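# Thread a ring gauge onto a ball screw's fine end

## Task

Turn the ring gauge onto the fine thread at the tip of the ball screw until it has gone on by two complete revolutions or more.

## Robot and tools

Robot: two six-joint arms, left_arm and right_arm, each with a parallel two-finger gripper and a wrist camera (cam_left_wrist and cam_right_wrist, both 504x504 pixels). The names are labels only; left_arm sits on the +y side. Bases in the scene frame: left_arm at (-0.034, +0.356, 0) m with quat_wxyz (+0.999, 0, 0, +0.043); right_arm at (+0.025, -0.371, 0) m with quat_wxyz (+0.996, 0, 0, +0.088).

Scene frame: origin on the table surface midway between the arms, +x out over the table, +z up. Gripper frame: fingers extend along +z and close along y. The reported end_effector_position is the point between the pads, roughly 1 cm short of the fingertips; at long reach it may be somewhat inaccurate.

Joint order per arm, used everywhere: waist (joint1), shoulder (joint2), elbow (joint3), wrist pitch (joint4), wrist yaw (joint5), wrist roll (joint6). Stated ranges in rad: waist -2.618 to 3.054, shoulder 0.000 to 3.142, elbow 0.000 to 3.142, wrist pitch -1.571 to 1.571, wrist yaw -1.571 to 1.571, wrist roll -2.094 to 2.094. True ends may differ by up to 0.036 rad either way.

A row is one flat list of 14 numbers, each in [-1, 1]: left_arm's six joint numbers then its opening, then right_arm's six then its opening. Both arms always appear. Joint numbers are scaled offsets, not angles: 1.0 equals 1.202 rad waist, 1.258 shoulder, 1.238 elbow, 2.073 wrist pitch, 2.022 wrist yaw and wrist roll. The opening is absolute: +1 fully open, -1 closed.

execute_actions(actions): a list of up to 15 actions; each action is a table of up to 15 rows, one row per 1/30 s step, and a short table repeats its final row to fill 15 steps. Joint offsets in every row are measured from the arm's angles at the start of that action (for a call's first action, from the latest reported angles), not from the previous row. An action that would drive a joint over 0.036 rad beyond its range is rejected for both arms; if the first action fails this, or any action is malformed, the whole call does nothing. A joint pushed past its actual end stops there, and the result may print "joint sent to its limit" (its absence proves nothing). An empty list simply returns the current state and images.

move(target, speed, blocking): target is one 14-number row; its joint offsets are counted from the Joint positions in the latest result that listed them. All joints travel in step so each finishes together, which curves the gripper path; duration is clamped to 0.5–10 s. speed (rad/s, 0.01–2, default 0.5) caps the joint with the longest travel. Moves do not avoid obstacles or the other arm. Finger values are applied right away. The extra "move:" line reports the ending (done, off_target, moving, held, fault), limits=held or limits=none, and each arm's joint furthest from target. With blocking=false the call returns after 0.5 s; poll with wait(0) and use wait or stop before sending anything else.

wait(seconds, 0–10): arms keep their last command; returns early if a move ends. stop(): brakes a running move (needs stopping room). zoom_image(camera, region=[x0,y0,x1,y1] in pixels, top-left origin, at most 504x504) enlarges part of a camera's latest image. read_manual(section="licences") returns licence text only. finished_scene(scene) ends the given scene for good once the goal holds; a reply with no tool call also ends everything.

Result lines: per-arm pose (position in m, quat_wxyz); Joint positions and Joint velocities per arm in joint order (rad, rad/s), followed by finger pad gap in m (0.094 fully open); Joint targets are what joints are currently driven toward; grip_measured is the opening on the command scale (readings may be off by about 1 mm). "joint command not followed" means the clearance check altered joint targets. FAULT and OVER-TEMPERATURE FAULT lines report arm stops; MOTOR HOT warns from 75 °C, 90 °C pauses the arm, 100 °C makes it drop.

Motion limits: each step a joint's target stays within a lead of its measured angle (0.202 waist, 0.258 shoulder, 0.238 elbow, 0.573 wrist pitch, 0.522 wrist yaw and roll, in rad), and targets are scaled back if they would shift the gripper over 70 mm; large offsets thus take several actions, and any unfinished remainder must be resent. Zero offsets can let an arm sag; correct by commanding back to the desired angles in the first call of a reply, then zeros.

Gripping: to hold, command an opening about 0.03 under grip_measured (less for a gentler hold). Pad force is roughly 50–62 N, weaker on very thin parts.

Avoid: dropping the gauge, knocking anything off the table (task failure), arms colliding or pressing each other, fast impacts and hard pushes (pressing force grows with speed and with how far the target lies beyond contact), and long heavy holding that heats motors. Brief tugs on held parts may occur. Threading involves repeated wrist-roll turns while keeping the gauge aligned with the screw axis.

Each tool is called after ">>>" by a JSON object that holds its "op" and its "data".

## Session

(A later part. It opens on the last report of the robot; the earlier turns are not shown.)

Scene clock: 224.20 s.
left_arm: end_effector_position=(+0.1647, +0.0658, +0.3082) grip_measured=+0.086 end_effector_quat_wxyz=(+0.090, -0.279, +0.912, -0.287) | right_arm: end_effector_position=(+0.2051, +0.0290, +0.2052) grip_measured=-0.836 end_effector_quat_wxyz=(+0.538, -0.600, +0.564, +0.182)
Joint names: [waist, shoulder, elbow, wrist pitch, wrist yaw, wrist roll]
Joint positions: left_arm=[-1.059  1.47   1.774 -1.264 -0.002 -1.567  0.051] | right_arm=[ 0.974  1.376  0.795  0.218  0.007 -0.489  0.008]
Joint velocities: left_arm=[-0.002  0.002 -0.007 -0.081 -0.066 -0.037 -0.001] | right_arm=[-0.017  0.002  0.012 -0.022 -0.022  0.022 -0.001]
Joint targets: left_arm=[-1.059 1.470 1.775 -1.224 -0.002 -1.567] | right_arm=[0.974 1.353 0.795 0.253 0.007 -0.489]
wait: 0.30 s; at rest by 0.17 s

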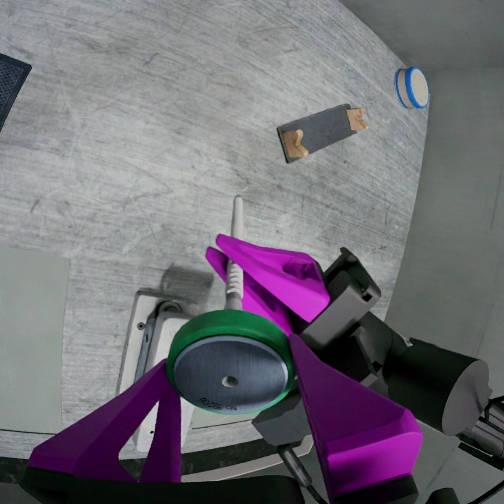

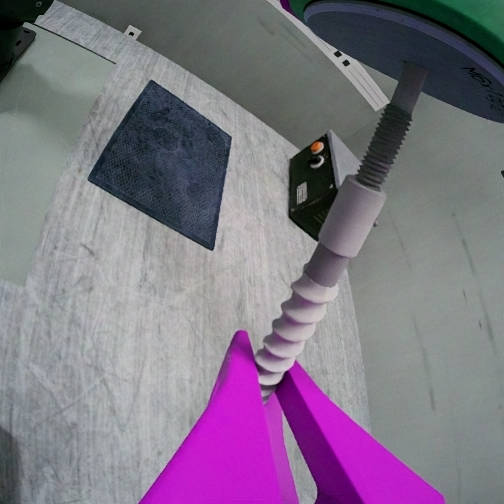

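>>> {"op": "execute_actions", "data": {"actions": [[[0,0,-0.002,0.02,0,-0.02,0.04, 0,-0.018,0,0.017,0,0,-0.87],[0,0,-0.004,0.021,0,-0.04,0.04, 0,-0.018,0,0.017,0,0,-0.87],[0,0,-0.006,0.022,0,-0.06,0.04, 0,-0.018,0,0.017,0,0,-0.87],[0,0,-0.008,0.024,0,-0.08,0.04, 0,-0.018,0,0.017,0,0,-0.87],[0,0,-0.01,0.026,0,-0.1,0.04, 0,-0.018,0,0.017,0,0,-0.87],[0,0,-0.012,0.027,0,-0.12,0.04, 0,-0.018,0,0.017,0,0,-0.87],[0,0,-0.014,0.028,0,-0.14,0.04, 0,-0.018,0,0.017,0,0,-0.87],[0,0,-0.016,0.03,0,-0.16,0.04, 0,-0.018,0,0.017,0,0,-0.87],[0,0,-0.018,0.031,0,-0.18,0.04, 0,-0.018,0,0.017,0,0,-0.87],[0,0,-0.02,0.032,0,-0.2,0.04, 0,-0.018,0,0.017,0,0,-0.87],[0,0,-0.022,0.034,0,-0.22,0.04, 0,-0.018,0,0.017,0,0,-0.87],[0,0,-0.024,0.035,0,-0.24,0.04, 0,-0.018,0,0.017,0,0,-0.87],[0,0,-0.025,0.036,0,-0.24,0.04, 0,-0.018,0,0.017,0,0,-0.87]]]}}

>>> {"op": "wait", "data": {"seconds": 0.4}}

>>> {"op": "zoom_image", "data": {"camera": "cam_right_wrist", "region": [330,60,450,200]}}

Scene clock: 231.47 s.
left_arm: end_effector_position=(+0.1672, +0.0622, +0.3018) grip_measured=+0.086 end_effector_quat_wxyz=(+0.031, -0.455, +0.838, -0.300) | right_arm: end_effector_position=(+0.2051, +0.0290, +0.2052) grip_measured=-0.836 end_effector_quat_wxyz=(+0.538, -0.600, +0.564, +0.182)
Joint names: [waist, shoulder, elbow, wrist pitch, wrist yaw, wrist roll]
Joint positions: left_arm=[-1.059  1.47   1.743 -1.231 -0.002 -1.966  0.051] | right_arm=[ 0.974  1.376  0.795  0.218  0.007 -0.489  0.008]
Joint velocities: left_arm=[-0.002 -0.007 -0.032  0.022  0.022 -0.535 -0.001] | right_arm=[-0.012  0.007 -0.007 -0.081 -0.037  0.007  0.002]
Joint targets: left_arm=[-1.059 1.470 1.743 -1.190 -0.002 -2.052] | right_arm=[0.974 1.353 0.795 0.253 0.007 -0.489]

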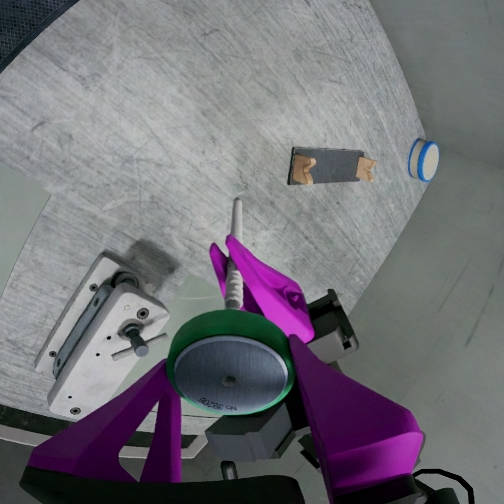

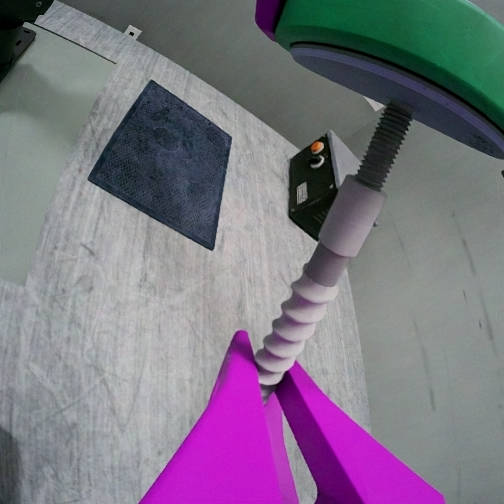

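Scene clock: 231.87 s.
left_arm: end_effector_position=(+0.1673, +0.0619, +0.3018) grip_measured=+0.086 end_effector_quat_wxyz=(+0.020, -0.485, +0.820, -0.301) | right_arm: end_effector_position=(+0.2051, +0.0290, +0.2052) grip_measured=-0.836 end_effector_quat_wxyz=(+0.538, -0.600, +0.564, +0.182)
Joint names: [waist, shoulder, elbow, wrist pitch, wrist yaw, wrist roll]
Joint positions: left_arm=[-1.059  1.47   1.742 -1.229 -0.002 -2.04   0.051] | right_arm=[ 0.974  1.376  0.795  0.218  0.007 -0.489  0.008]
Joint velocities: left_arm=[ 0.007 -0.027 -0.017 -0.007 -0.095  0.022  0.001] | right_arm=[ 0.002  0.002 -0.002  0.125  0.007 -0.037 -0.001]
Joint targets: left_arm=[-1.059 1.470 1.743 -1.190 -0.002 -2.052] | right_arm=[0.974 1.353 0.795 0.253 0.007 -0.489]
wait: 0.40 s; no rest

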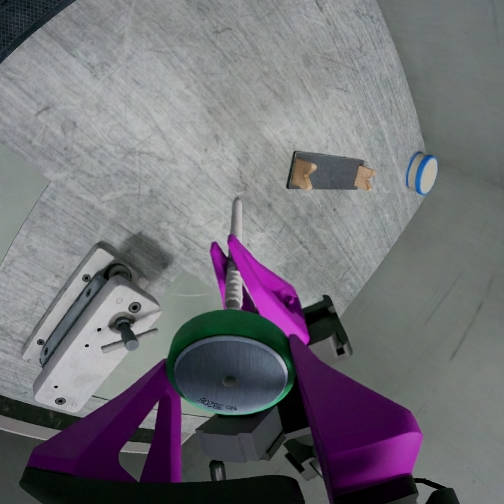

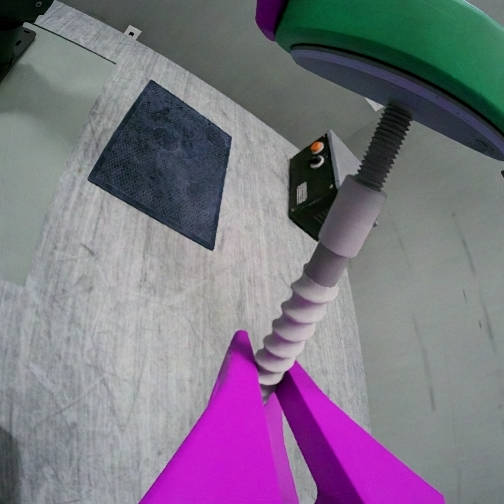

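Region (330, 60, 450, 200) of cam_right_wrist's 504x504 image, scaled by 3.600, with more detail than that image has; it fills the left 432 columns of this view, and the rest is white.

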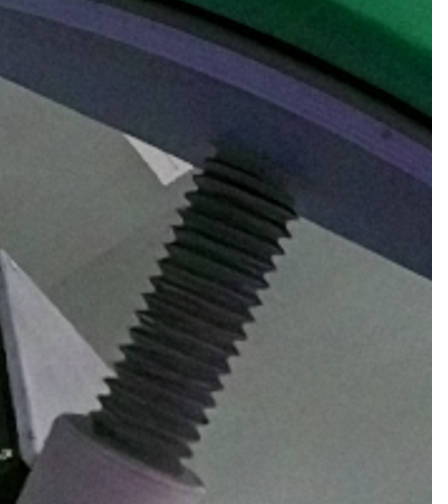

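>>> {"op": "execute_actions", "data": {"actions": [[[0,0.004,0,0.015,0,0.06,0.03, 0,-0.018,0,0.03,0,0,-0.87]],[[0,0.004,0,0.015,0,0.55,0.03, 0,-0.018,0,0.03,0,0,-0.87]],[[0,0.004,0,0.015,0,0.55,0.03, 0,-0.018,0,0.03,0,0,-0.87]]]}}

>>> {"op": "zoom_image", "data": {"camera": "cam_right_wrist", "region": [330,60,450,200]}}

Scene clock: 237.10 s.
left_arm: end_effector_position=(+0.1677, +0.0613, +0.3023) grip_measured=+0.086 end_effector_quat_wxyz=(+0.277, +0.498, +0.812, -0.124) | right_arm: end_effector_position=(+0.2054, +0.0298, +0.2075) grip_measured=-0.836 end_effector_quat_wxyz=(+0.542, -0.598, +0.562, +0.183)
Joint names: [waist, shoulder, elbow, wrist pitch, wrist yaw, wrist roll]
Joint positions: left_arm=[-1.059  1.47   1.742 -1.226 -0.002  0.128  0.051] | right_arm=[ 0.974  1.376  0.795  0.227  0.007 -0.489  0.008]
Joint velocities: left_arm=[-0.002  0.007 -0.012 -0.037 -0.022  0.505 -0.001] | right_arm=[ 0.002 -0.002  0.002 -0.066  0.037  0.022 -0.002]
Joint targets: left_arm=[-1.059 1.475 1.742 -1.195 -0.002 0.206] | right_arm=[0.974 1.353 0.795 0.290 0.007 -0.489]

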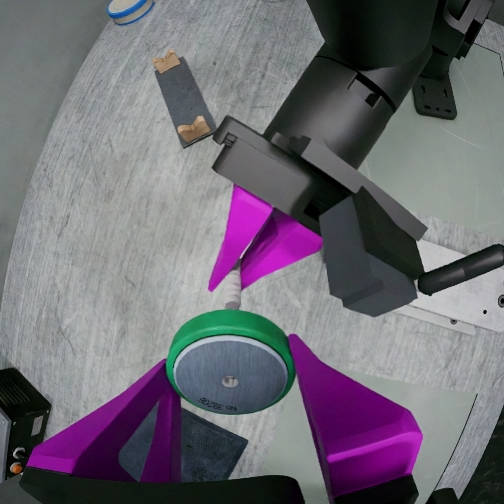

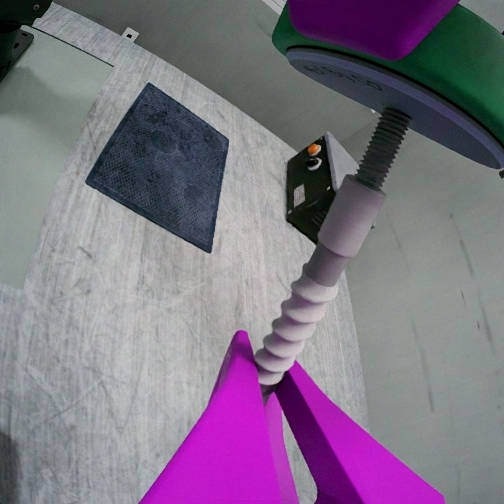

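Region (330, 60, 450, 200) of cam_right_wrist's 504x504 image, scaled by 3.600, with more detail than that image has; it fills the left 432 columns of this view, and the rest is white.

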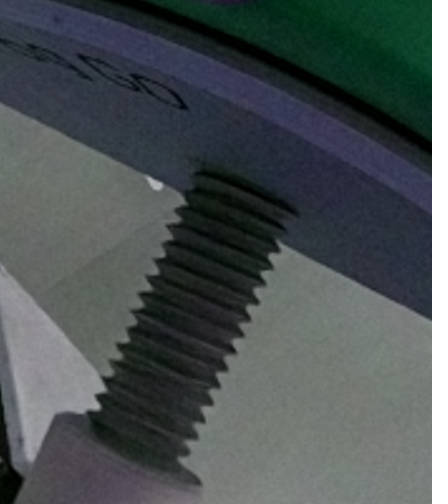

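>>> {"op": "execute_actions", "data": {"actions": [[[0,0.004,0,0.012,0,0.5,0.03, 0,-0.018,0,0.03,0,0,-0.87]],[[0,0.004,0,0.012,0,0.47,0.03, 0,-0.018,0,0.03,0,0,-0.87]]]}}

>>> {"op": "wait", "data": {"seconds": 0.2}}

>>> {"op": "zoom_image", "data": {"camera": "cam_right_wrist", "region": [330,60,450,200]}}

>>> {"op": "zoom_image", "data": {"camera": "cam_left_wrist", "region": [170,170,310,330]}}

Scene clock: 240.63 s.
left_arm: end_effector_position=(+0.1678, +0.0613, +0.3023) grip_measured=+0.086 end_effector_quat_wxyz=(+0.266, +0.948, +0.090, +0.147) | right_arm: end_effector_position=(+0.2054, +0.0299, +0.2077) grip_measured=-0.836 end_effector_quat_wxyz=(+0.542, -0.598, +0.562, +0.183)
Joint names: [waist, shoulder, elbow, wrist pitch, wrist yaw, wrist roll]
Joint positions: left_arm=[-1.059  1.47   1.742 -1.226 -0.002  1.98   0.051] | right_arm=[ 0.974  1.376  0.795  0.228  0.007 -0.489  0.008]
Joint velocities: left_arm=[-0.012 -0.012 -0.012 -0.022 -0.007  0.271 -0.   ] | right_arm=[ 0.002 -0.002  0.012 -0.037 -0.007 -0.007 -0.001]
Joint targets: left_arm=[-1.059 1.475 1.742 -1.201 -0.002 2.035] | right_arm=[0.974 1.353 0.795 0.290 0.007 -0.489]

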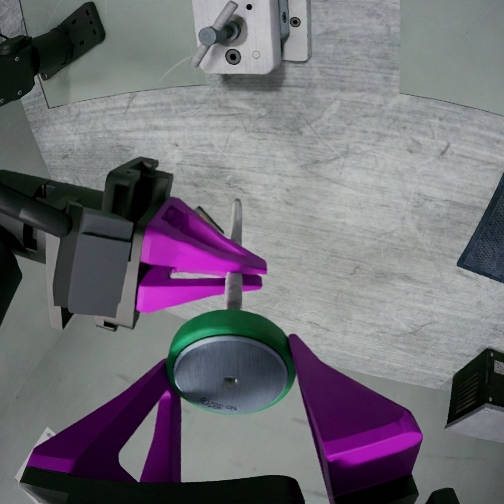

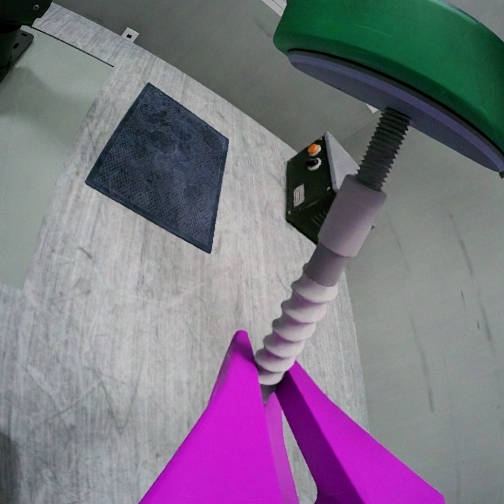

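Scene clock: 240.83 s.
left_arm: end_effector_position=(+0.1678, +0.0613, +0.3023) grip_measured=+0.086 end_effector_quat_wxyz=(+0.263, +0.950, +0.073, +0.152) | right_arm: end_effector_position=(+0.2054, +0.0299, +0.2077) grip_measured=-0.836 end_effector_quat_wxyz=(+0.542, -0.598, +0.562, +0.183)
Joint names: [waist, shoulder, elbow, wrist pitch, wrist yaw, wrist roll]
Joint positions: left_arm=[-1.059  1.47   1.742 -1.226 -0.002  2.016  0.051] | right_arm=[ 0.974  1.376  0.795  0.228  0.007 -0.489  0.008]
Joint velocities: left_arm=[-0.012  0.007  0.007 -0.066 -0.051  0.11   0.   ] | right_arm=[-0.007  0.002 -0.027 -0.007 -0.022  0.037  0.   ]
Joint targets: left_arm=[-1.059 1.475 1.742 -1.201 -0.002 2.035] | right_arm=[0.974 1.353 0.795 0.290 0.007 -0.489]
wait: 0.20 s; no rest

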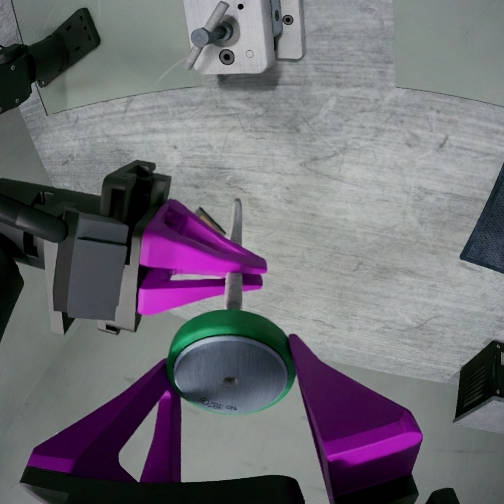

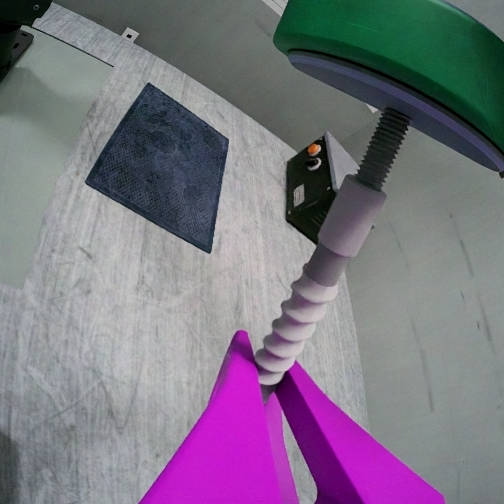

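Region (330, 60, 450, 200) of cam_right_wrist's 504x504 image, scaled by 3.600, with more detail than that image has; it fills the left 432 columns of this view, and the rest is white.

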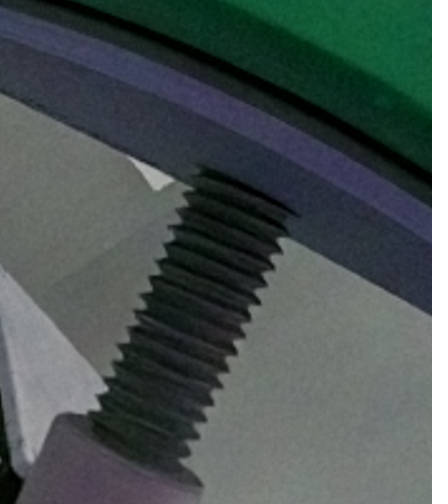

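Region (170, 170, 310, 330) of cam_left_wrist's 504x504 image, scaled by 3.150, with more detail than that image has; it fills the left 441 columns of this view, and the rest is white.

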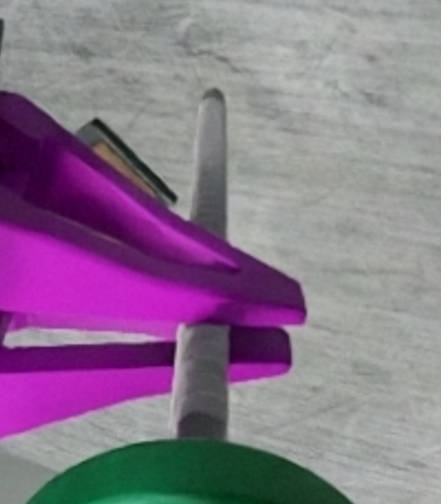

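>>> {"op": "execute_actions", "data": {"actions": [[[0,0,0,0.003,0,0,0.35, 0,-0.018,0,0.03,0,0,-0.87]],[[0,0,0,0.003,0,-0.55,0.35, 0,-0.018,0,0.03,0,0,-0.87]]]}}

Scene clock: 245.53 s.
left_arm: end_effector_position=(+0.1679, +0.0613, +0.3024) grip_measured=+0.349 end_effector_quat_wxyz=(+0.304, +0.794, +0.527, +0.005) | right_arm: end_effector_position=(+0.2041, +0.0267, +0.1984) grip_measured=-0.836 end_effector_quat_wxyz=(+0.534, -0.602, +0.566, +0.180)
Joint names: [waist, shoulder, elbow, wrist pitch, wrist yaw, wrist roll]
Joint positions: left_arm=[-1.059  1.47   1.742 -1.225 -0.002  0.998  0.063] | right_arm=[ 0.974  1.376  0.776  0.227  0.007 -0.489  0.008]
Joint velocities: left_arm=[-0.007 -0.002 -0.017  0.022 -0.022 -0.476 -0.001] | right_arm=[-0.007 -0.002  0.012  0.007  0.007 -0.007 -0.   ]
Joint targets: left_arm=[-1.059 1.470 1.742 -1.219 -0.002 0.915] | right_arm=[0.974 1.353 0.786 0.289 0.007 -0.489]

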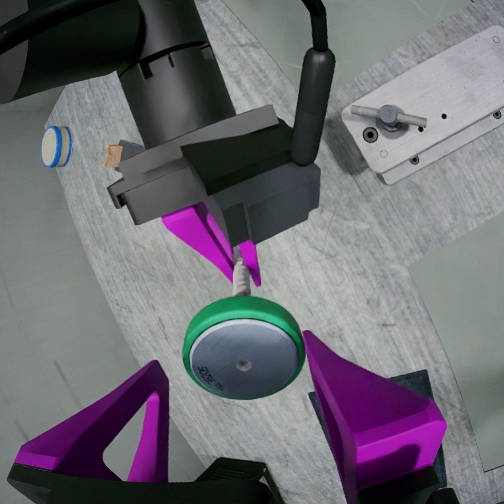

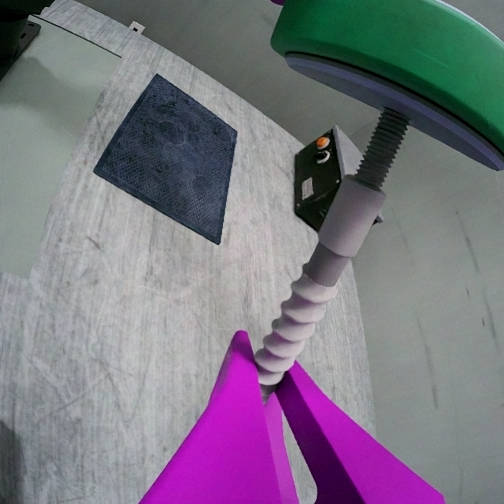

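>>> {"op": "execute_actions", "data": {"actions": [[[0,0,0,0.003,0,-0.04,0.5, 0,-0.018,0.02,0.03,0,0,-0.87],[0,0,0,0.003,0,-0.04,0.5, 0,-0.018,0.024,0.03,0,0,-0.87],[0,0,0,0.003,0,-0.04,0.5, 0,-0.018,0.028,0.03,0,0,-0.87],[0,0,0,0.003,0,-0.04,0.5, 0,-0.018,0.031,0.03,0,0,-0.87],[0,0,0,0.003,0,-0.04,0.5, 0,-0.018,0.034,0.03,0,0,-0.87],[0,0,0,0.003,0,-0.04,0.5, 0,-0.018,0.037,0.03,0,0,-0.87],[0,0,0,0.003,0,-0.04,0.5, 0,-0.018,0.04,0.03,0,0,-0.87],[0,0,0,0.003,0,-0.04,0.5, 0,-0.018,0.042,0.03,0,0,-0.87]]]}}

>>> {"op": "wait", "data": {"seconds": 0.2}}

Scene clock: 249.23 s.
left_arm: end_effector_position=(+0.1679, +0.0613, +0.3024) grip_measured=+0.498 end_effector_quat_wxyz=(+0.304, +0.775, +0.554, -0.006) | right_arm: end_effector_position=(+0.2050, +0.0287, +0.2044) grip_measured=-0.836 end_effector_quat_wxyz=(+0.539, -0.600, +0.563, +0.182)
Joint names: [waist, shoulder, elbow, wrist pitch, wrist yaw, wrist roll]
Joint positions: left_arm=[-1.059  1.47   1.742 -1.225 -0.002  0.928  0.07 ] | right_arm=[ 0.974  1.376  0.791  0.223  0.007 -0.489  0.008]
Joint velocities: left_arm=[ 0.012  0.007  0.002 -0.022 -0.066  0.007 -0.001] | right_arm=[-0.002  0.002 -0.022 -0.051 -0.007 -0.022  0.001]
Joint targets: left_arm=[-1.059 1.470 1.742 -1.219 -0.002 0.918] | right_arm=[0.974 1.353 0.828 0.289 0.007 -0.489]

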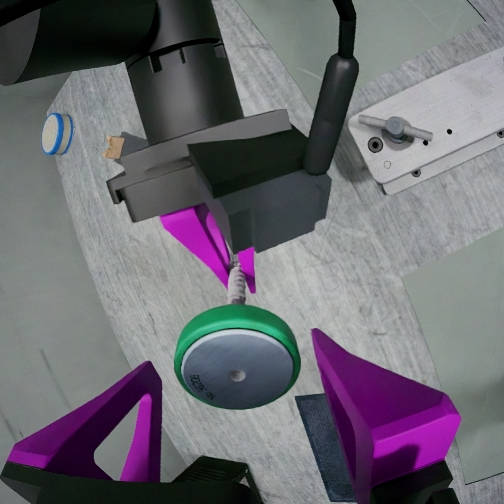

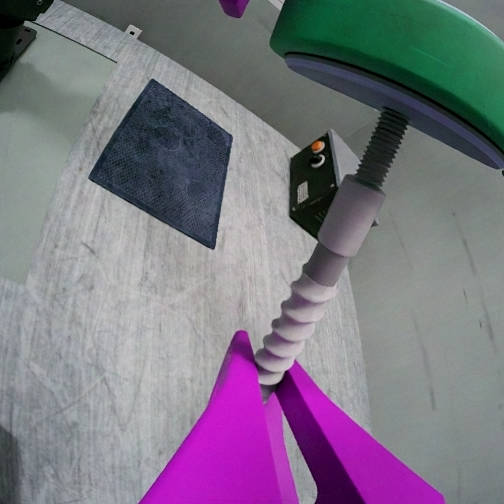

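Scene clock: 249.43 s.
left_arm: end_effector_position=(+0.1679, +0.0613, +0.3024) grip_measured=+0.498 end_effector_quat_wxyz=(+0.304, +0.775, +0.554, -0.006) | right_arm: end_effector_position=(+0.2050, +0.0287, +0.2044) grip_measured=-0.836 end_effector_quat_wxyz=(+0.539, -0.600, +0.563, +0.182)
Joint names: [waist, shoulder, elbow, wrist pitch, wrist yaw, wrist roll]
Joint positions: left_arm=[-1.059  1.47   1.742 -1.225 -0.002  0.928  0.07 ] | right_arm=[ 0.974  1.376  0.791  0.223  0.007 -0.489  0.008]
Joint velocities: left_arm=[-0.007 -0.007  0.007 -0.037 -0.037 -0.051 -0.002] | right_arm=[-0.002 -0.017 -0.012 -0.051  0.051 -0.095  0.001]
Joint targets: left_arm=[-1.059 1.470 1.742 -1.219 -0.002 0.918] | right_arm=[0.974 1.353 0.828 0.289 0.007 -0.489]
wait: 0.20 s; at rest by 0.17 s

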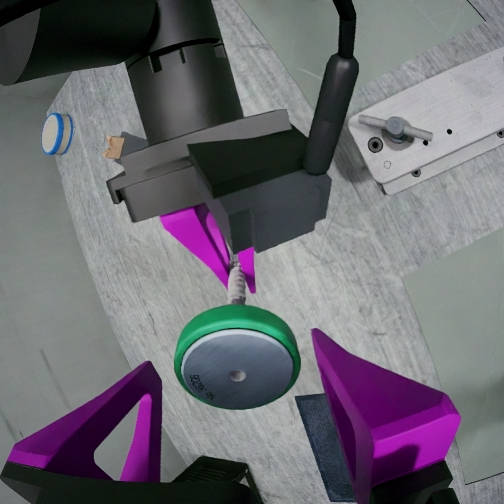

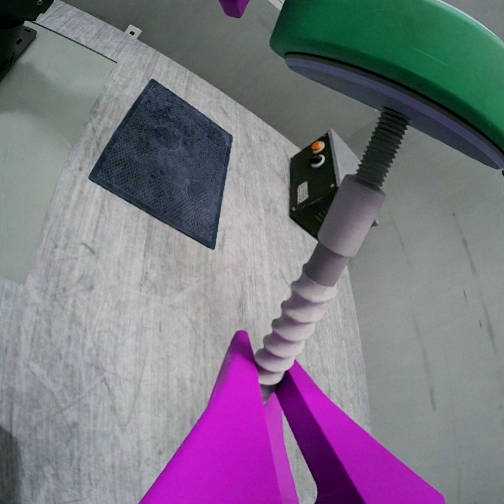

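>>> {"op": "execute_actions", "data": {"actions": [[[0,0,0,0.003,0,-0.5,0.45, 0,-0.018,0.038,0.046,0,0,-0.87],[0,0,0,0.003,0,-0.5,0.45, 0,-0.018,0.038,0.046,0,0,-0.87],[0,0,0,0.003,0,-0.5,0.45, 0,-0.018,0.033,0.046,0,0,-0.87]],[[0,0,0,0.003,0,-0.55,0.45, 0,-0.018,0.02,0.037,0,0,-0.87]],[[0,0,0,0.003,0,-0.47,0.45, 0,-0.018,0.02,0.037,0,0,-0.87]]]}}

>>> {"op": "wait", "data": {"seconds": 0.2}}

>>> {"op": "zoom_image", "data": {"camera": "cam_right_wrist", "region": [330,60,450,200]}}

Scene clock: 254.47 s.
left_arm: end_effector_position=(+0.1679, +0.0613, +0.3024) grip_measured=+0.451 end_effector_quat_wxyz=(+0.035, -0.447, +0.841, -0.302) | right_arm: end_effector_position=(+0.2055, +0.0299, +0.2077) grip_measured=-0.836 end_effector_quat_wxyz=(+0.543, -0.597, +0.561, +0.183)
Joint names: [waist, shoulder, elbow, wrist pitch, wrist yaw, wrist roll]
Joint positions: left_arm=[-1.059  1.47   1.742 -1.225 -0.002 -1.948  0.068] | right_arm=[ 0.974  1.376  0.795  0.23   0.007 -0.489  0.008]
Joint velocities: left_arm=[-0.022 -0.007 -0.017  0.007  0.081 -0.359 -0.   ] | right_arm=[-0.007  0.022  0.012 -0.051  0.037  0.037  0.   ]
Joint targets: left_arm=[-1.059 1.470 1.742 -1.219 -0.002 -2.002] | right_arm=[0.974 1.353 0.819 0.307 0.007 -0.489]

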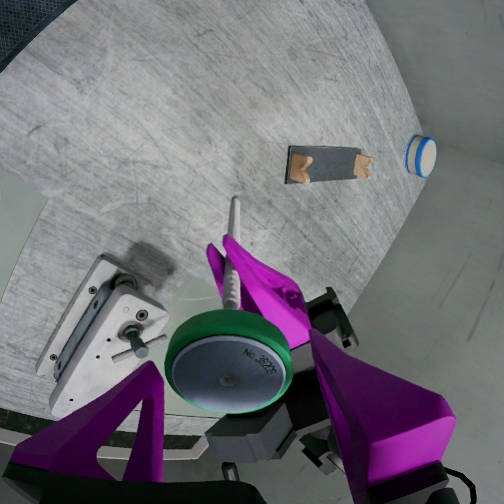

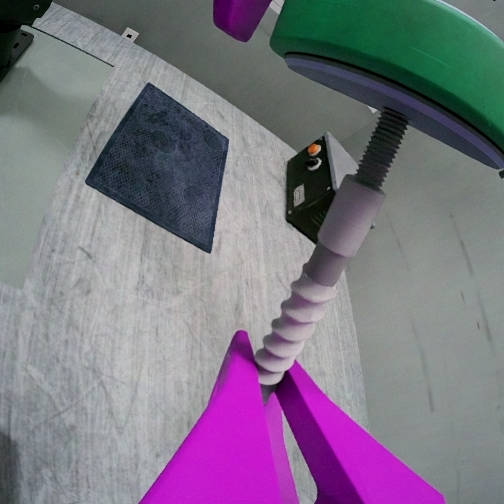

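Scene clock: 254.67 s.
left_arm: end_effector_position=(+0.1679, +0.0613, +0.3024) grip_measured=+0.451 end_effector_quat_wxyz=(+0.029, -0.462, +0.833, -0.303) | right_arm: end_effector_position=(+0.2055, +0.0299, +0.2077) grip_measured=-0.836 end_effector_quat_wxyz=(+0.543, -0.597, +0.561, +0.183)
Joint names: [waist, shoulder, elbow, wrist pitch, wrist yaw, wrist roll]
Joint positions: left_arm=[-1.059  1.47   1.742 -1.225 -0.002 -1.984  0.068] | right_arm=[ 0.974  1.376  0.795  0.23   0.007 -0.489  0.008]
Joint velocities: left_arm=[-0.007 -0.012 -0.002 -0.022 -0.051 -0.051 -0.001] | right_arm=[-0.002  0.007 -0.017 -0.022 -0.007  0.007 -0.   ]
Joint targets: left_arm=[-1.059 1.470 1.742 -1.219 -0.002 -2.002] | right_arm=[0.974 1.353 0.819 0.307 0.007 -0.489]
wait: 0.20 s; no rest

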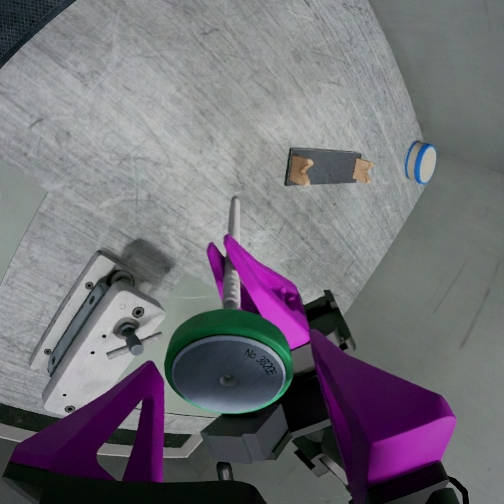

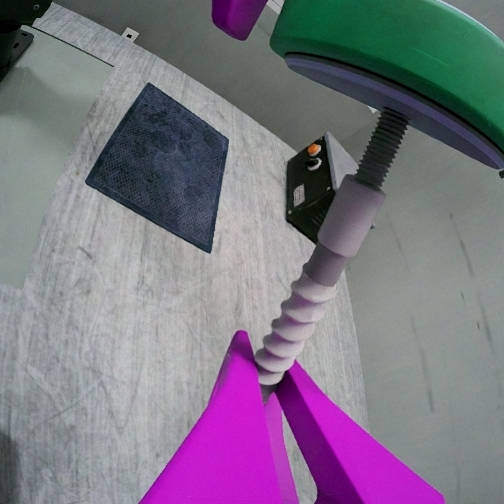

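Region (330, 60, 450, 200) of cam_right_wrist's 504x504 image, scaled by 3.600, with more detail than that image has; it fills the left 432 columns of this view, and the rest is white.

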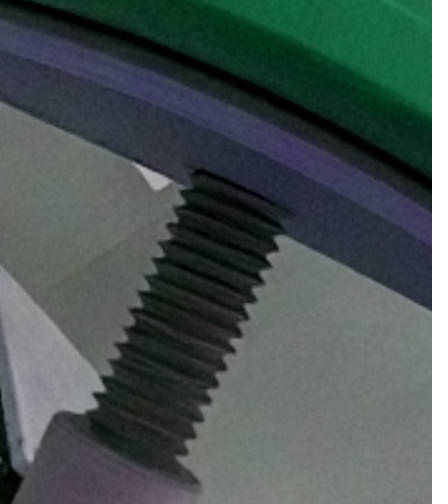

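>>> {"op": "execute_actions", "data": {"actions": [[[0,0.004,0,0.006,0,-0.03,0.03, 0,-0.018,0.02,0.037,0,0,-0.87]],[[0,0.004,0,0.006,0,0.55,0.03, 0,-0.018,0.02,0.045,0,0,-0.87]],[[0,0.004,0,0.006,0,0.55,0.03, 0,-0.018,0.02,0.045,0,0,-0.87]],[[0,0.004,0,0.006,0,0.55,0.03, 0,-0.018,0.02,0.045,0,0,-0.87]],[[0,0.004,0,0.006,0,0.46,0.03, 0,-0.018,0.02,0.045,0,0,-0.87]]]}}

>>> {"op": "wait", "data": {"seconds": 0.2}}

>>> {"op": "zoom_image", "data": {"camera": "cam_right_wrist", "region": [330,60,450,200]}}

Scene clock: 261.07 s.
left_arm: end_effector_position=(+0.1683, +0.0616, +0.3024) grip_measured=+0.087 end_effector_quat_wxyz=(+0.268, +0.946, +0.110, +0.144) | right_arm: end_effector_position=(+0.2063, +0.0297, +0.2084) grip_measured=-0.836 end_effector_quat_wxyz=(+0.544, -0.596, +0.562, +0.181)
Joint names: [waist, shoulder, elbow, wrist pitch, wrist yaw, wrist roll]
Joint positions: left_arm=[-1.059  1.47   1.742 -1.225 -0.005  1.94   0.051] | right_arm=[ 0.974  1.376  0.795  0.233  0.012 -0.489  0.008]
Joint velocities: left_arm=[-0.002  0.012 -0.017  0.022 -0.037  0.227 -0.001] | right_arm=[ 0.017 -0.022 -0.007  0.007 -0.007  0.037  0.   ]
Joint targets: left_arm=[-1.059 1.475 1.742 -1.213 -0.004 1.993] | right_arm=[0.974 1.353 0.819 0.326 0.011 -0.489]

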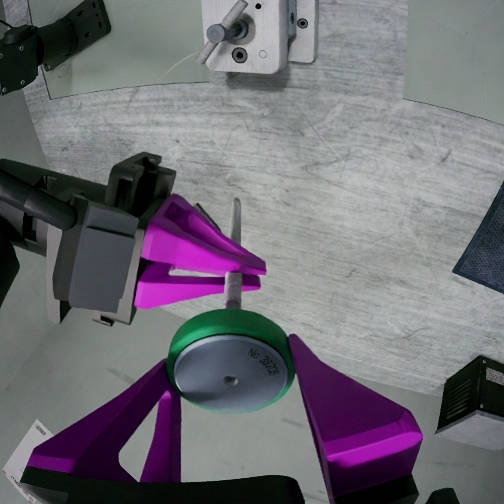

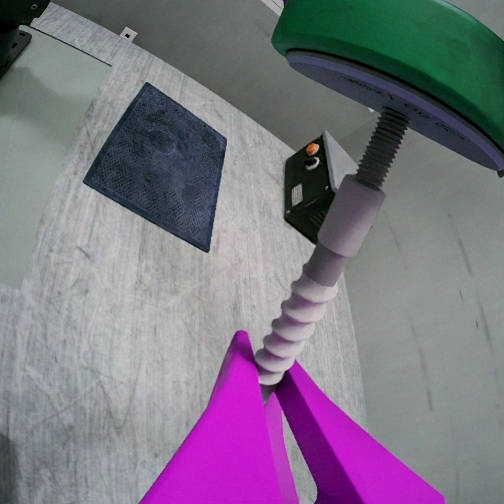

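Scene clock: 261.27 s.
left_arm: end_effector_position=(+0.1683, +0.0616, +0.3024) grip_measured=+0.087 end_effector_quat_wxyz=(+0.266, +0.948, +0.094, +0.148) | right_arm: end_effector_position=(+0.2063, +0.0297, +0.2084) grip_measured=-0.836 end_effector_quat_wxyz=(+0.544, -0.596, +0.562, +0.181)
Joint names: [waist, shoulder, elbow, wrist pitch, wrist yaw, wrist roll]
Joint positions: left_arm=[-1.059  1.47   1.742 -1.225 -0.005  1.973  0.051] | right_arm=[ 0.974  1.376  0.795  0.233  0.012 -0.489  0.008]
Joint velocities: left_arm=[ 0.002 -0.012 -0.007 -0.066  0.022  0.11  -0.   ] | right_arm=[ 0.017  0.007 -0.007  0.007 -0.11  -0.037  0.001]
Joint targets: left_arm=[-1.059 1.475 1.742 -1.213 -0.004 1.993] | right_arm=[0.974 1.353 0.819 0.326 0.011 -0.489]
wait: 0.20 s; no rest

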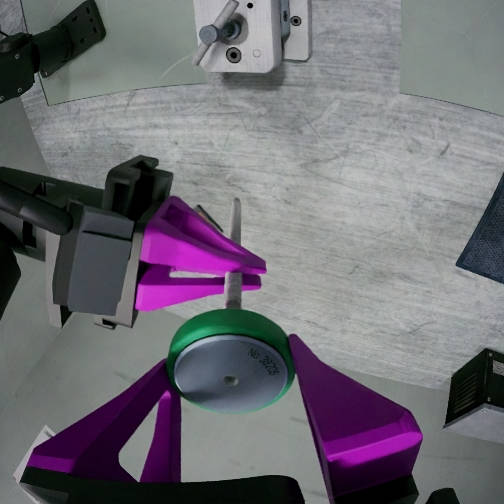

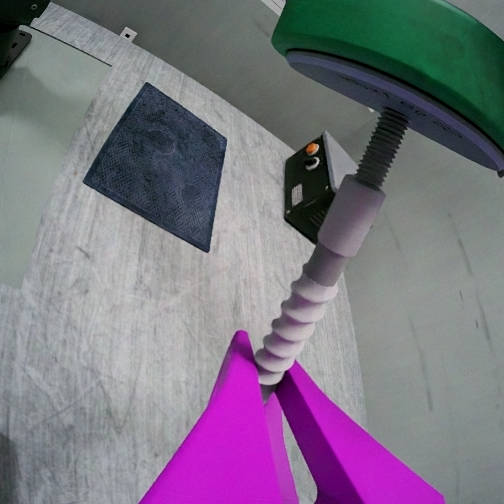

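Region (330, 60, 450, 200) of cam_right_wrist's 504x504 image, scaled by 3.600, with more detail than that image has; it fills the left 432 columns of this view, and the rest is white.

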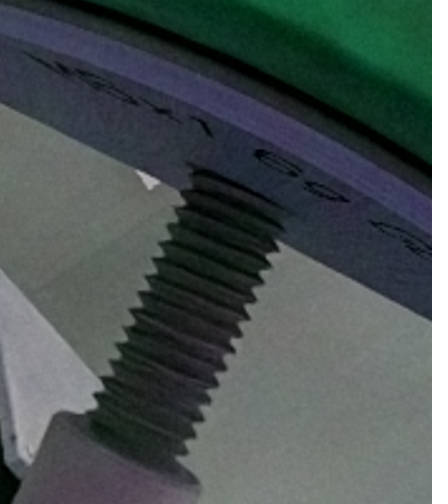

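>>> {"op": "execute_actions", "data": {"actions": [[[0,0,0,0.003,0,0.02,0.03, 0,-0.018,0.02,0.037,0,0,-0.87],[0,0,0,0.003,0,0.02,0.03, 0,-0.018,0.02,0.037,0,0,-0.87],[0,0,0,0.003,0,0.02,0.03, 0,-0.018,0.02,0.037,0,0,-0.87],[0,0,0,0.003,0,0.02,0.03, 0,-0.018,0.02,0.037,0,0,-0.87],[0,0,0,0.003,0,0.02,0.4, 0,-0.018,0.02,0.037,0,0,-0.87]],[[0,0,0,0.003,0,-1,0.4, 0,-0.018,0.02,0.037,0,0,-0.87]],[[0,0,0,0.003,0,-1,0.4, 0,-0.018,0.02,0.037,0,0,-0.87]],[[0,0,0,0.003,0,-0.52,0.4, 0,-0.018,0.02,0.037,0,0,-0.87]]]}}

>>> {"op": "zoom_image", "data": {"camera": "cam_right_wrist", "region": [330,60,450,200]}}

Scene clock: 266.97 s.
left_arm: end_effector_position=(+0.1684, +0.0615, +0.3025) grip_measured=+0.399 end_effector_quat_wxyz=(+0.038, -0.443, +0.843, -0.302) | right_arm: end_effector_position=(+0.2063, +0.0297, +0.2084) grip_measured=-0.836 end_effector_quat_wxyz=(+0.544, -0.596, +0.561, +0.181)
Joint names: [waist, shoulder, elbow, wrist pitch, wrist yaw, wrist roll]
Joint positions: left_arm=[-1.059  1.47   1.742 -1.225 -0.005 -1.938  0.066] | right_arm=[ 0.974  1.376  0.795  0.233  0.012 -0.49   0.008]
Joint velocities: left_arm=[-0.007 -0.007 -0.027 -0.007  0.037 -0.418  0.001] | right_arm=[-0.002  0.012 -0.037  0.037 -0.007 -0.007 -0.001]
Joint targets: left_arm=[-1.059 1.470 1.742 -1.219 -0.005 -2.003] | right_arm=[0.974 1.353 0.819 0.309 0.012 -0.490]

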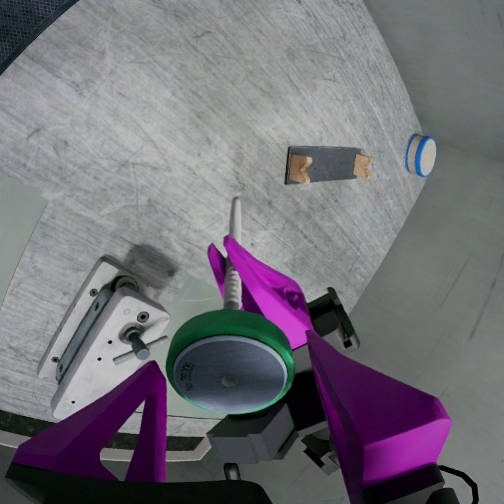

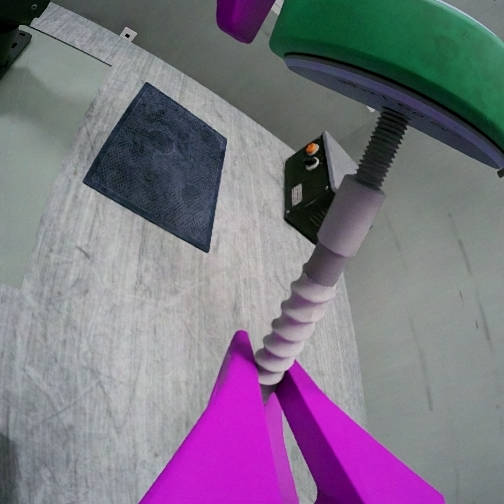

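Region (330, 60, 450, 200) of cam_right_wrist's 504x504 image, scaled by 3.600, with more detail than that image has; it fills the left 432 columns of this view, and the rest is white.

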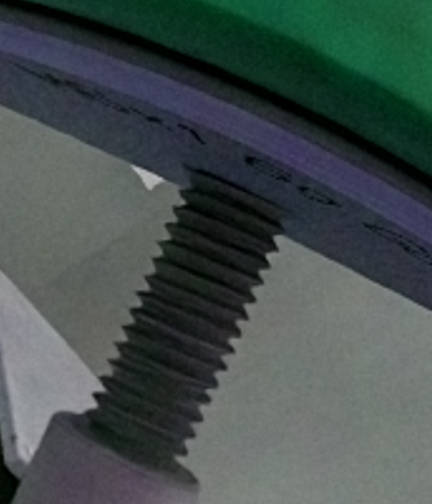

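>>> {"op": "execute_actions", "data": {"actions": [[[0,0,0,0.003,0,0.19,0.3, 0,-0.018,0.02,0.037,0,0,-0.87]],[[0,0.004,0,0.006,0,0,0.03, 0,-0.018,0.02,0.037,0,0,-0.87]]]}}

>>> {"op": "zoom_image", "data": {"camera": "cam_left_wrist", "region": [170,170,310,330]}}

>>> {"op": "zoom_image", "data": {"camera": "cam_right_wrist", "region": [330,60,450,200]}}

>>> {"op": "execute_actions", "data": {"actions": [[[0,0.004,0,0.006,0,0.42,0.03, 0,-0.018,0.02,0.047,0,0,-0.87]],[[0,0.004,0,0.006,0,0.40,0.03, 0,-0.018,0.02,0.047,0,0,-0.87]]]}}

>>> {"op": "zoom_image", "data": {"camera": "cam_left_wrist", "region": [170,170,310,330]}}

>>> {"op": "execute_actions", "data": {"actions": [[[0,0.004,0,0.006,0,0.42,0.03, 0,-0.018,0.02,0.047,0,0,-0.87]],[[0,0.004,0,0.006,0,0.40,0.03, 0,-0.018,0.02,0.047,0,0,-0.87]]]}}

>>> {"op": "zoom_image", "data": {"camera": "cam_left_wrist", "region": [170,170,310,330]}}

>>> {"op": "zoom_image", "data": {"camera": "cam_right_wrist", "region": [330,60,450,200]}}

Scene clock: 281.70 s.
left_arm: end_effector_position=(+0.1684, +0.0615, +0.3025) grip_measured=+0.086 end_effector_quat_wxyz=(+0.091, -0.286, +0.909, -0.291) | right_arm: end_effector_position=(+0.2064, +0.0297, +0.2084) grip_measured=-0.836 end_effector_quat_wxyz=(+0.545, -0.596, +0.562, +0.181)
Joint names: [waist, shoulder, elbow, wrist pitch, wrist yaw, wrist roll]
Joint positions: left_arm=[-1.059  1.47   1.742 -1.225 -0.005 -1.581  0.051] | right_arm=[ 0.974  1.376  0.795  0.233  0.012 -0.49   0.008]
Joint velocities: left_arm=[-0.002 -0.007  0.007 -0.022 -0.051 -0.007 -0.   ] | right_arm=[-0.032  0.002 -0.012 -0.007 -0.007  0.022  0.   ]
Joint targets: left_arm=[-1.059 1.475 1.742 -1.212 -0.005 -1.582] | right_arm=[0.974 1.353 0.819 0.309 0.012 -0.490]

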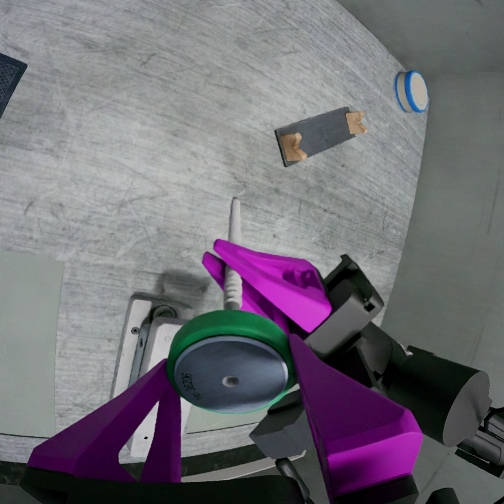

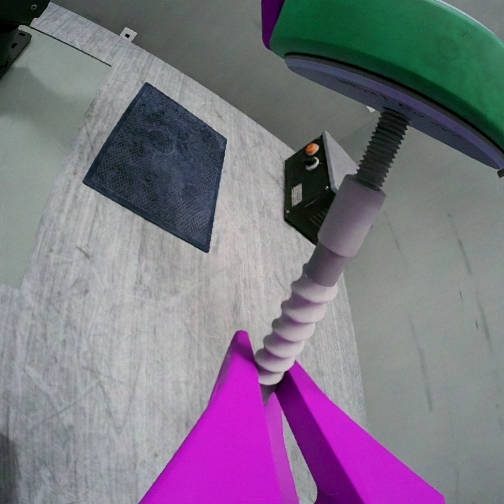

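Region (170, 170, 310, 330) of cam_left_wrist's 504x504 image, scaled by 3.150, with more detail than that image has; it fills the left 441 columns of this view, and the rest is white.

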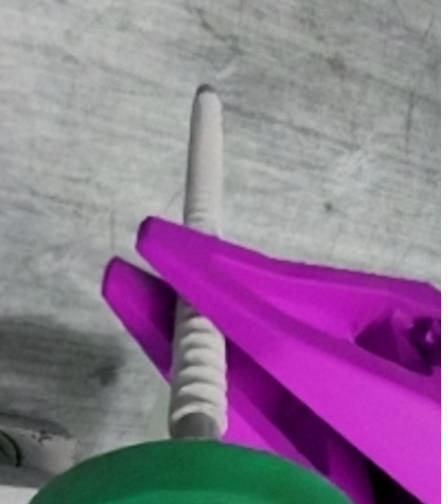

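Region (330, 60, 450, 200) of cam_right_wrist's 504x504 image, scaled by 3.600, with more detail than that image has; it fills the left 432 columns of this view, and the rest is white.

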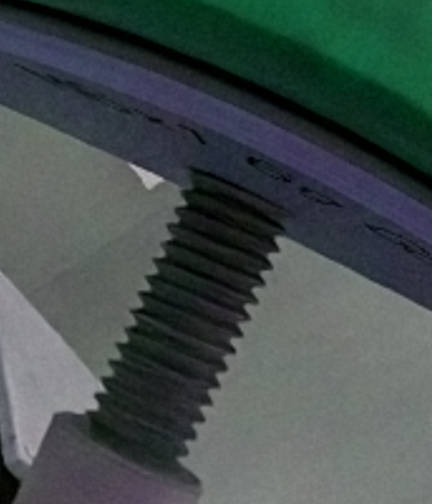

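Scene clock: 282.70 s.
left_arm: end_effector_position=(+0.1684, +0.0615, +0.3025) grip_measured=+0.086 end_effector_quat_wxyz=(+0.269, +0.437, +0.846, -0.142) | right_arm: end_effector_position=(+0.2065, +0.0298, +0.2088) grip_measured=-0.836 end_effector_quat_wxyz=(+0.545, -0.596, +0.561, +0.181)
Joint names: [waist, shoulder, elbow, wrist pitch, wrist yaw, wrist roll]
Joint positions: left_arm=[-1.059  1.47   1.742 -1.225 -0.005 -0.017  0.051] | right_arm=[ 0.974  1.376  0.795  0.235  0.012 -0.492  0.008]
Joint velocities: left_arm=[-0.012  0.012 -0.012  0.022 -0.037  0.212 -0.   ] | right_arm=[ 0.007 -0.007  0.002 -0.007  0.007 -0.037 -0.001]
Joint targets: left_arm=[-1.059 1.475 1.742 -1.212 -0.005 0.027] | right_arm=[0.974 1.353 0.819 0.332 0.012 -0.491]

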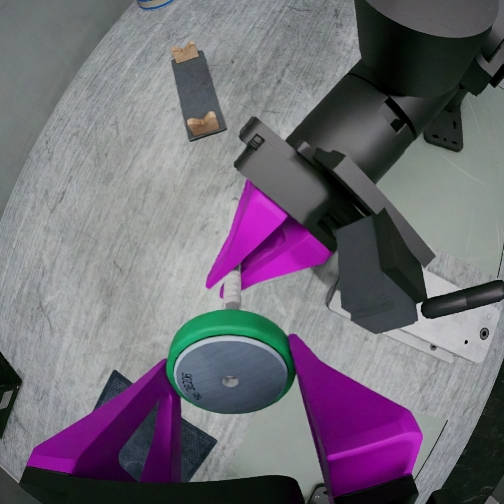

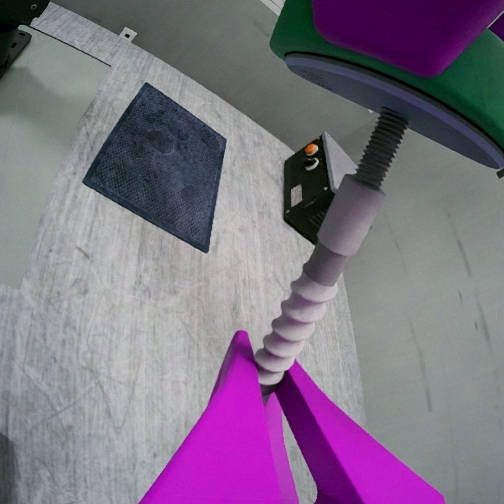

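Region (170, 170, 310, 330) of cam_left_wrist's 504x504 image, scaled by 3.150, with more detail than that image has; it fills the left 441 columns of this view, and the rest is white.

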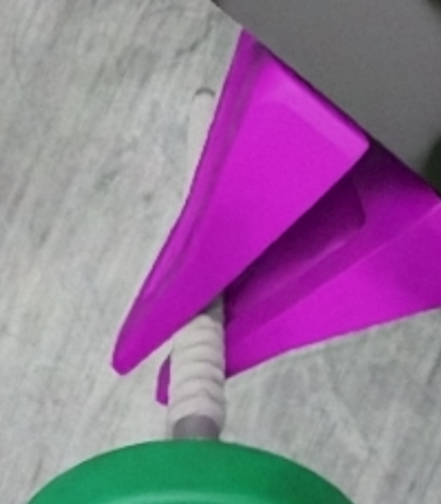

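Scene clock: 283.70 s.
left_arm: end_effector_position=(+0.1686, +0.0612, +0.3027) grip_measured=+0.086 end_effector_quat_wxyz=(+0.292, +0.907, +0.290, +0.089) | right_arm: end_effector_position=(+0.2069, +0.0299, +0.2094) grip_measured=-0.836 end_effector_quat_wxyz=(+0.547, -0.595, +0.560, +0.180)
Joint names: [waist, shoulder, elbow, wrist pitch, wrist yaw, wrist roll]
Joint positions: left_arm=[-1.059  1.47   1.742 -1.223 -0.005  1.551  0.051] | right_arm=[ 0.974  1.376  0.795  0.237  0.014 -0.492  0.008]
Joint velocities: left_arm=[-0.007 -0.002  0.022 -0.037 -0.066  0.256  0.   ] | right_arm=[ 0.012  0.002  0.017 -0.022 -0.022 -0.051 -0.   ]
Joint targets: left_arm=[-1.059 1.475 1.742 -1.212 -0.005 1.593] | right_arm=[0.974 1.353 0.819 0.333 0.013 -0.492]

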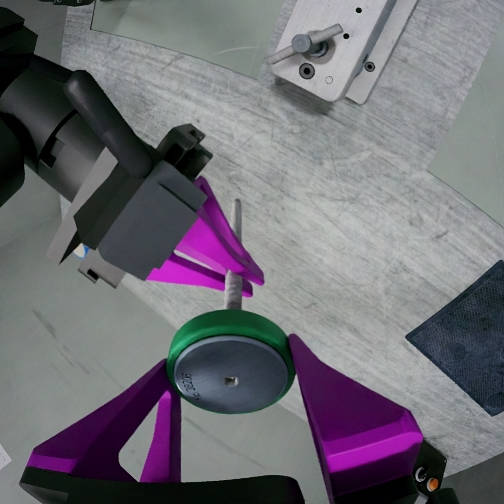

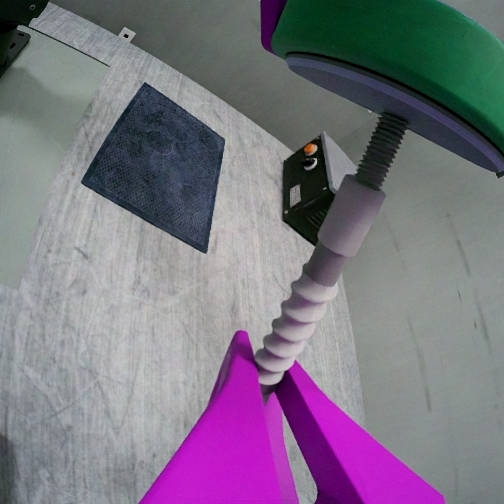

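Region (170, 170, 310, 330) of cam_left_wrist's 504x504 image, scaled by 3.150, with more detail than that image has; it fills the left 441 columns of this view, and the rest is white.

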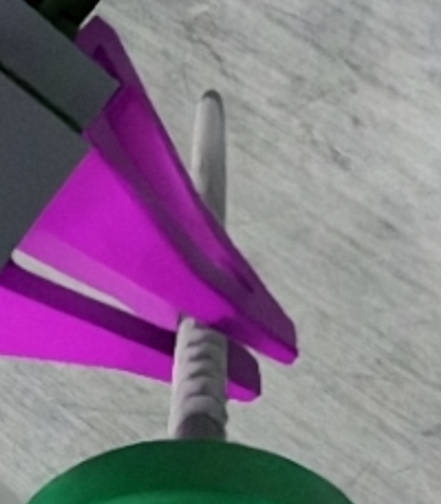

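Region (330, 60, 450, 200) of cam_right_wrist's 504x504 image, scaled by 3.600, with more detail than that image has; it fills the left 432 columns of this view, and the rest is white.

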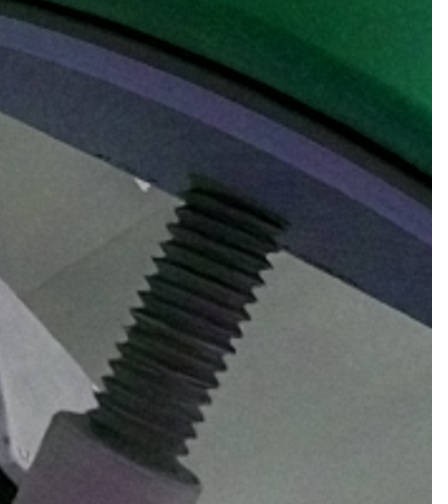

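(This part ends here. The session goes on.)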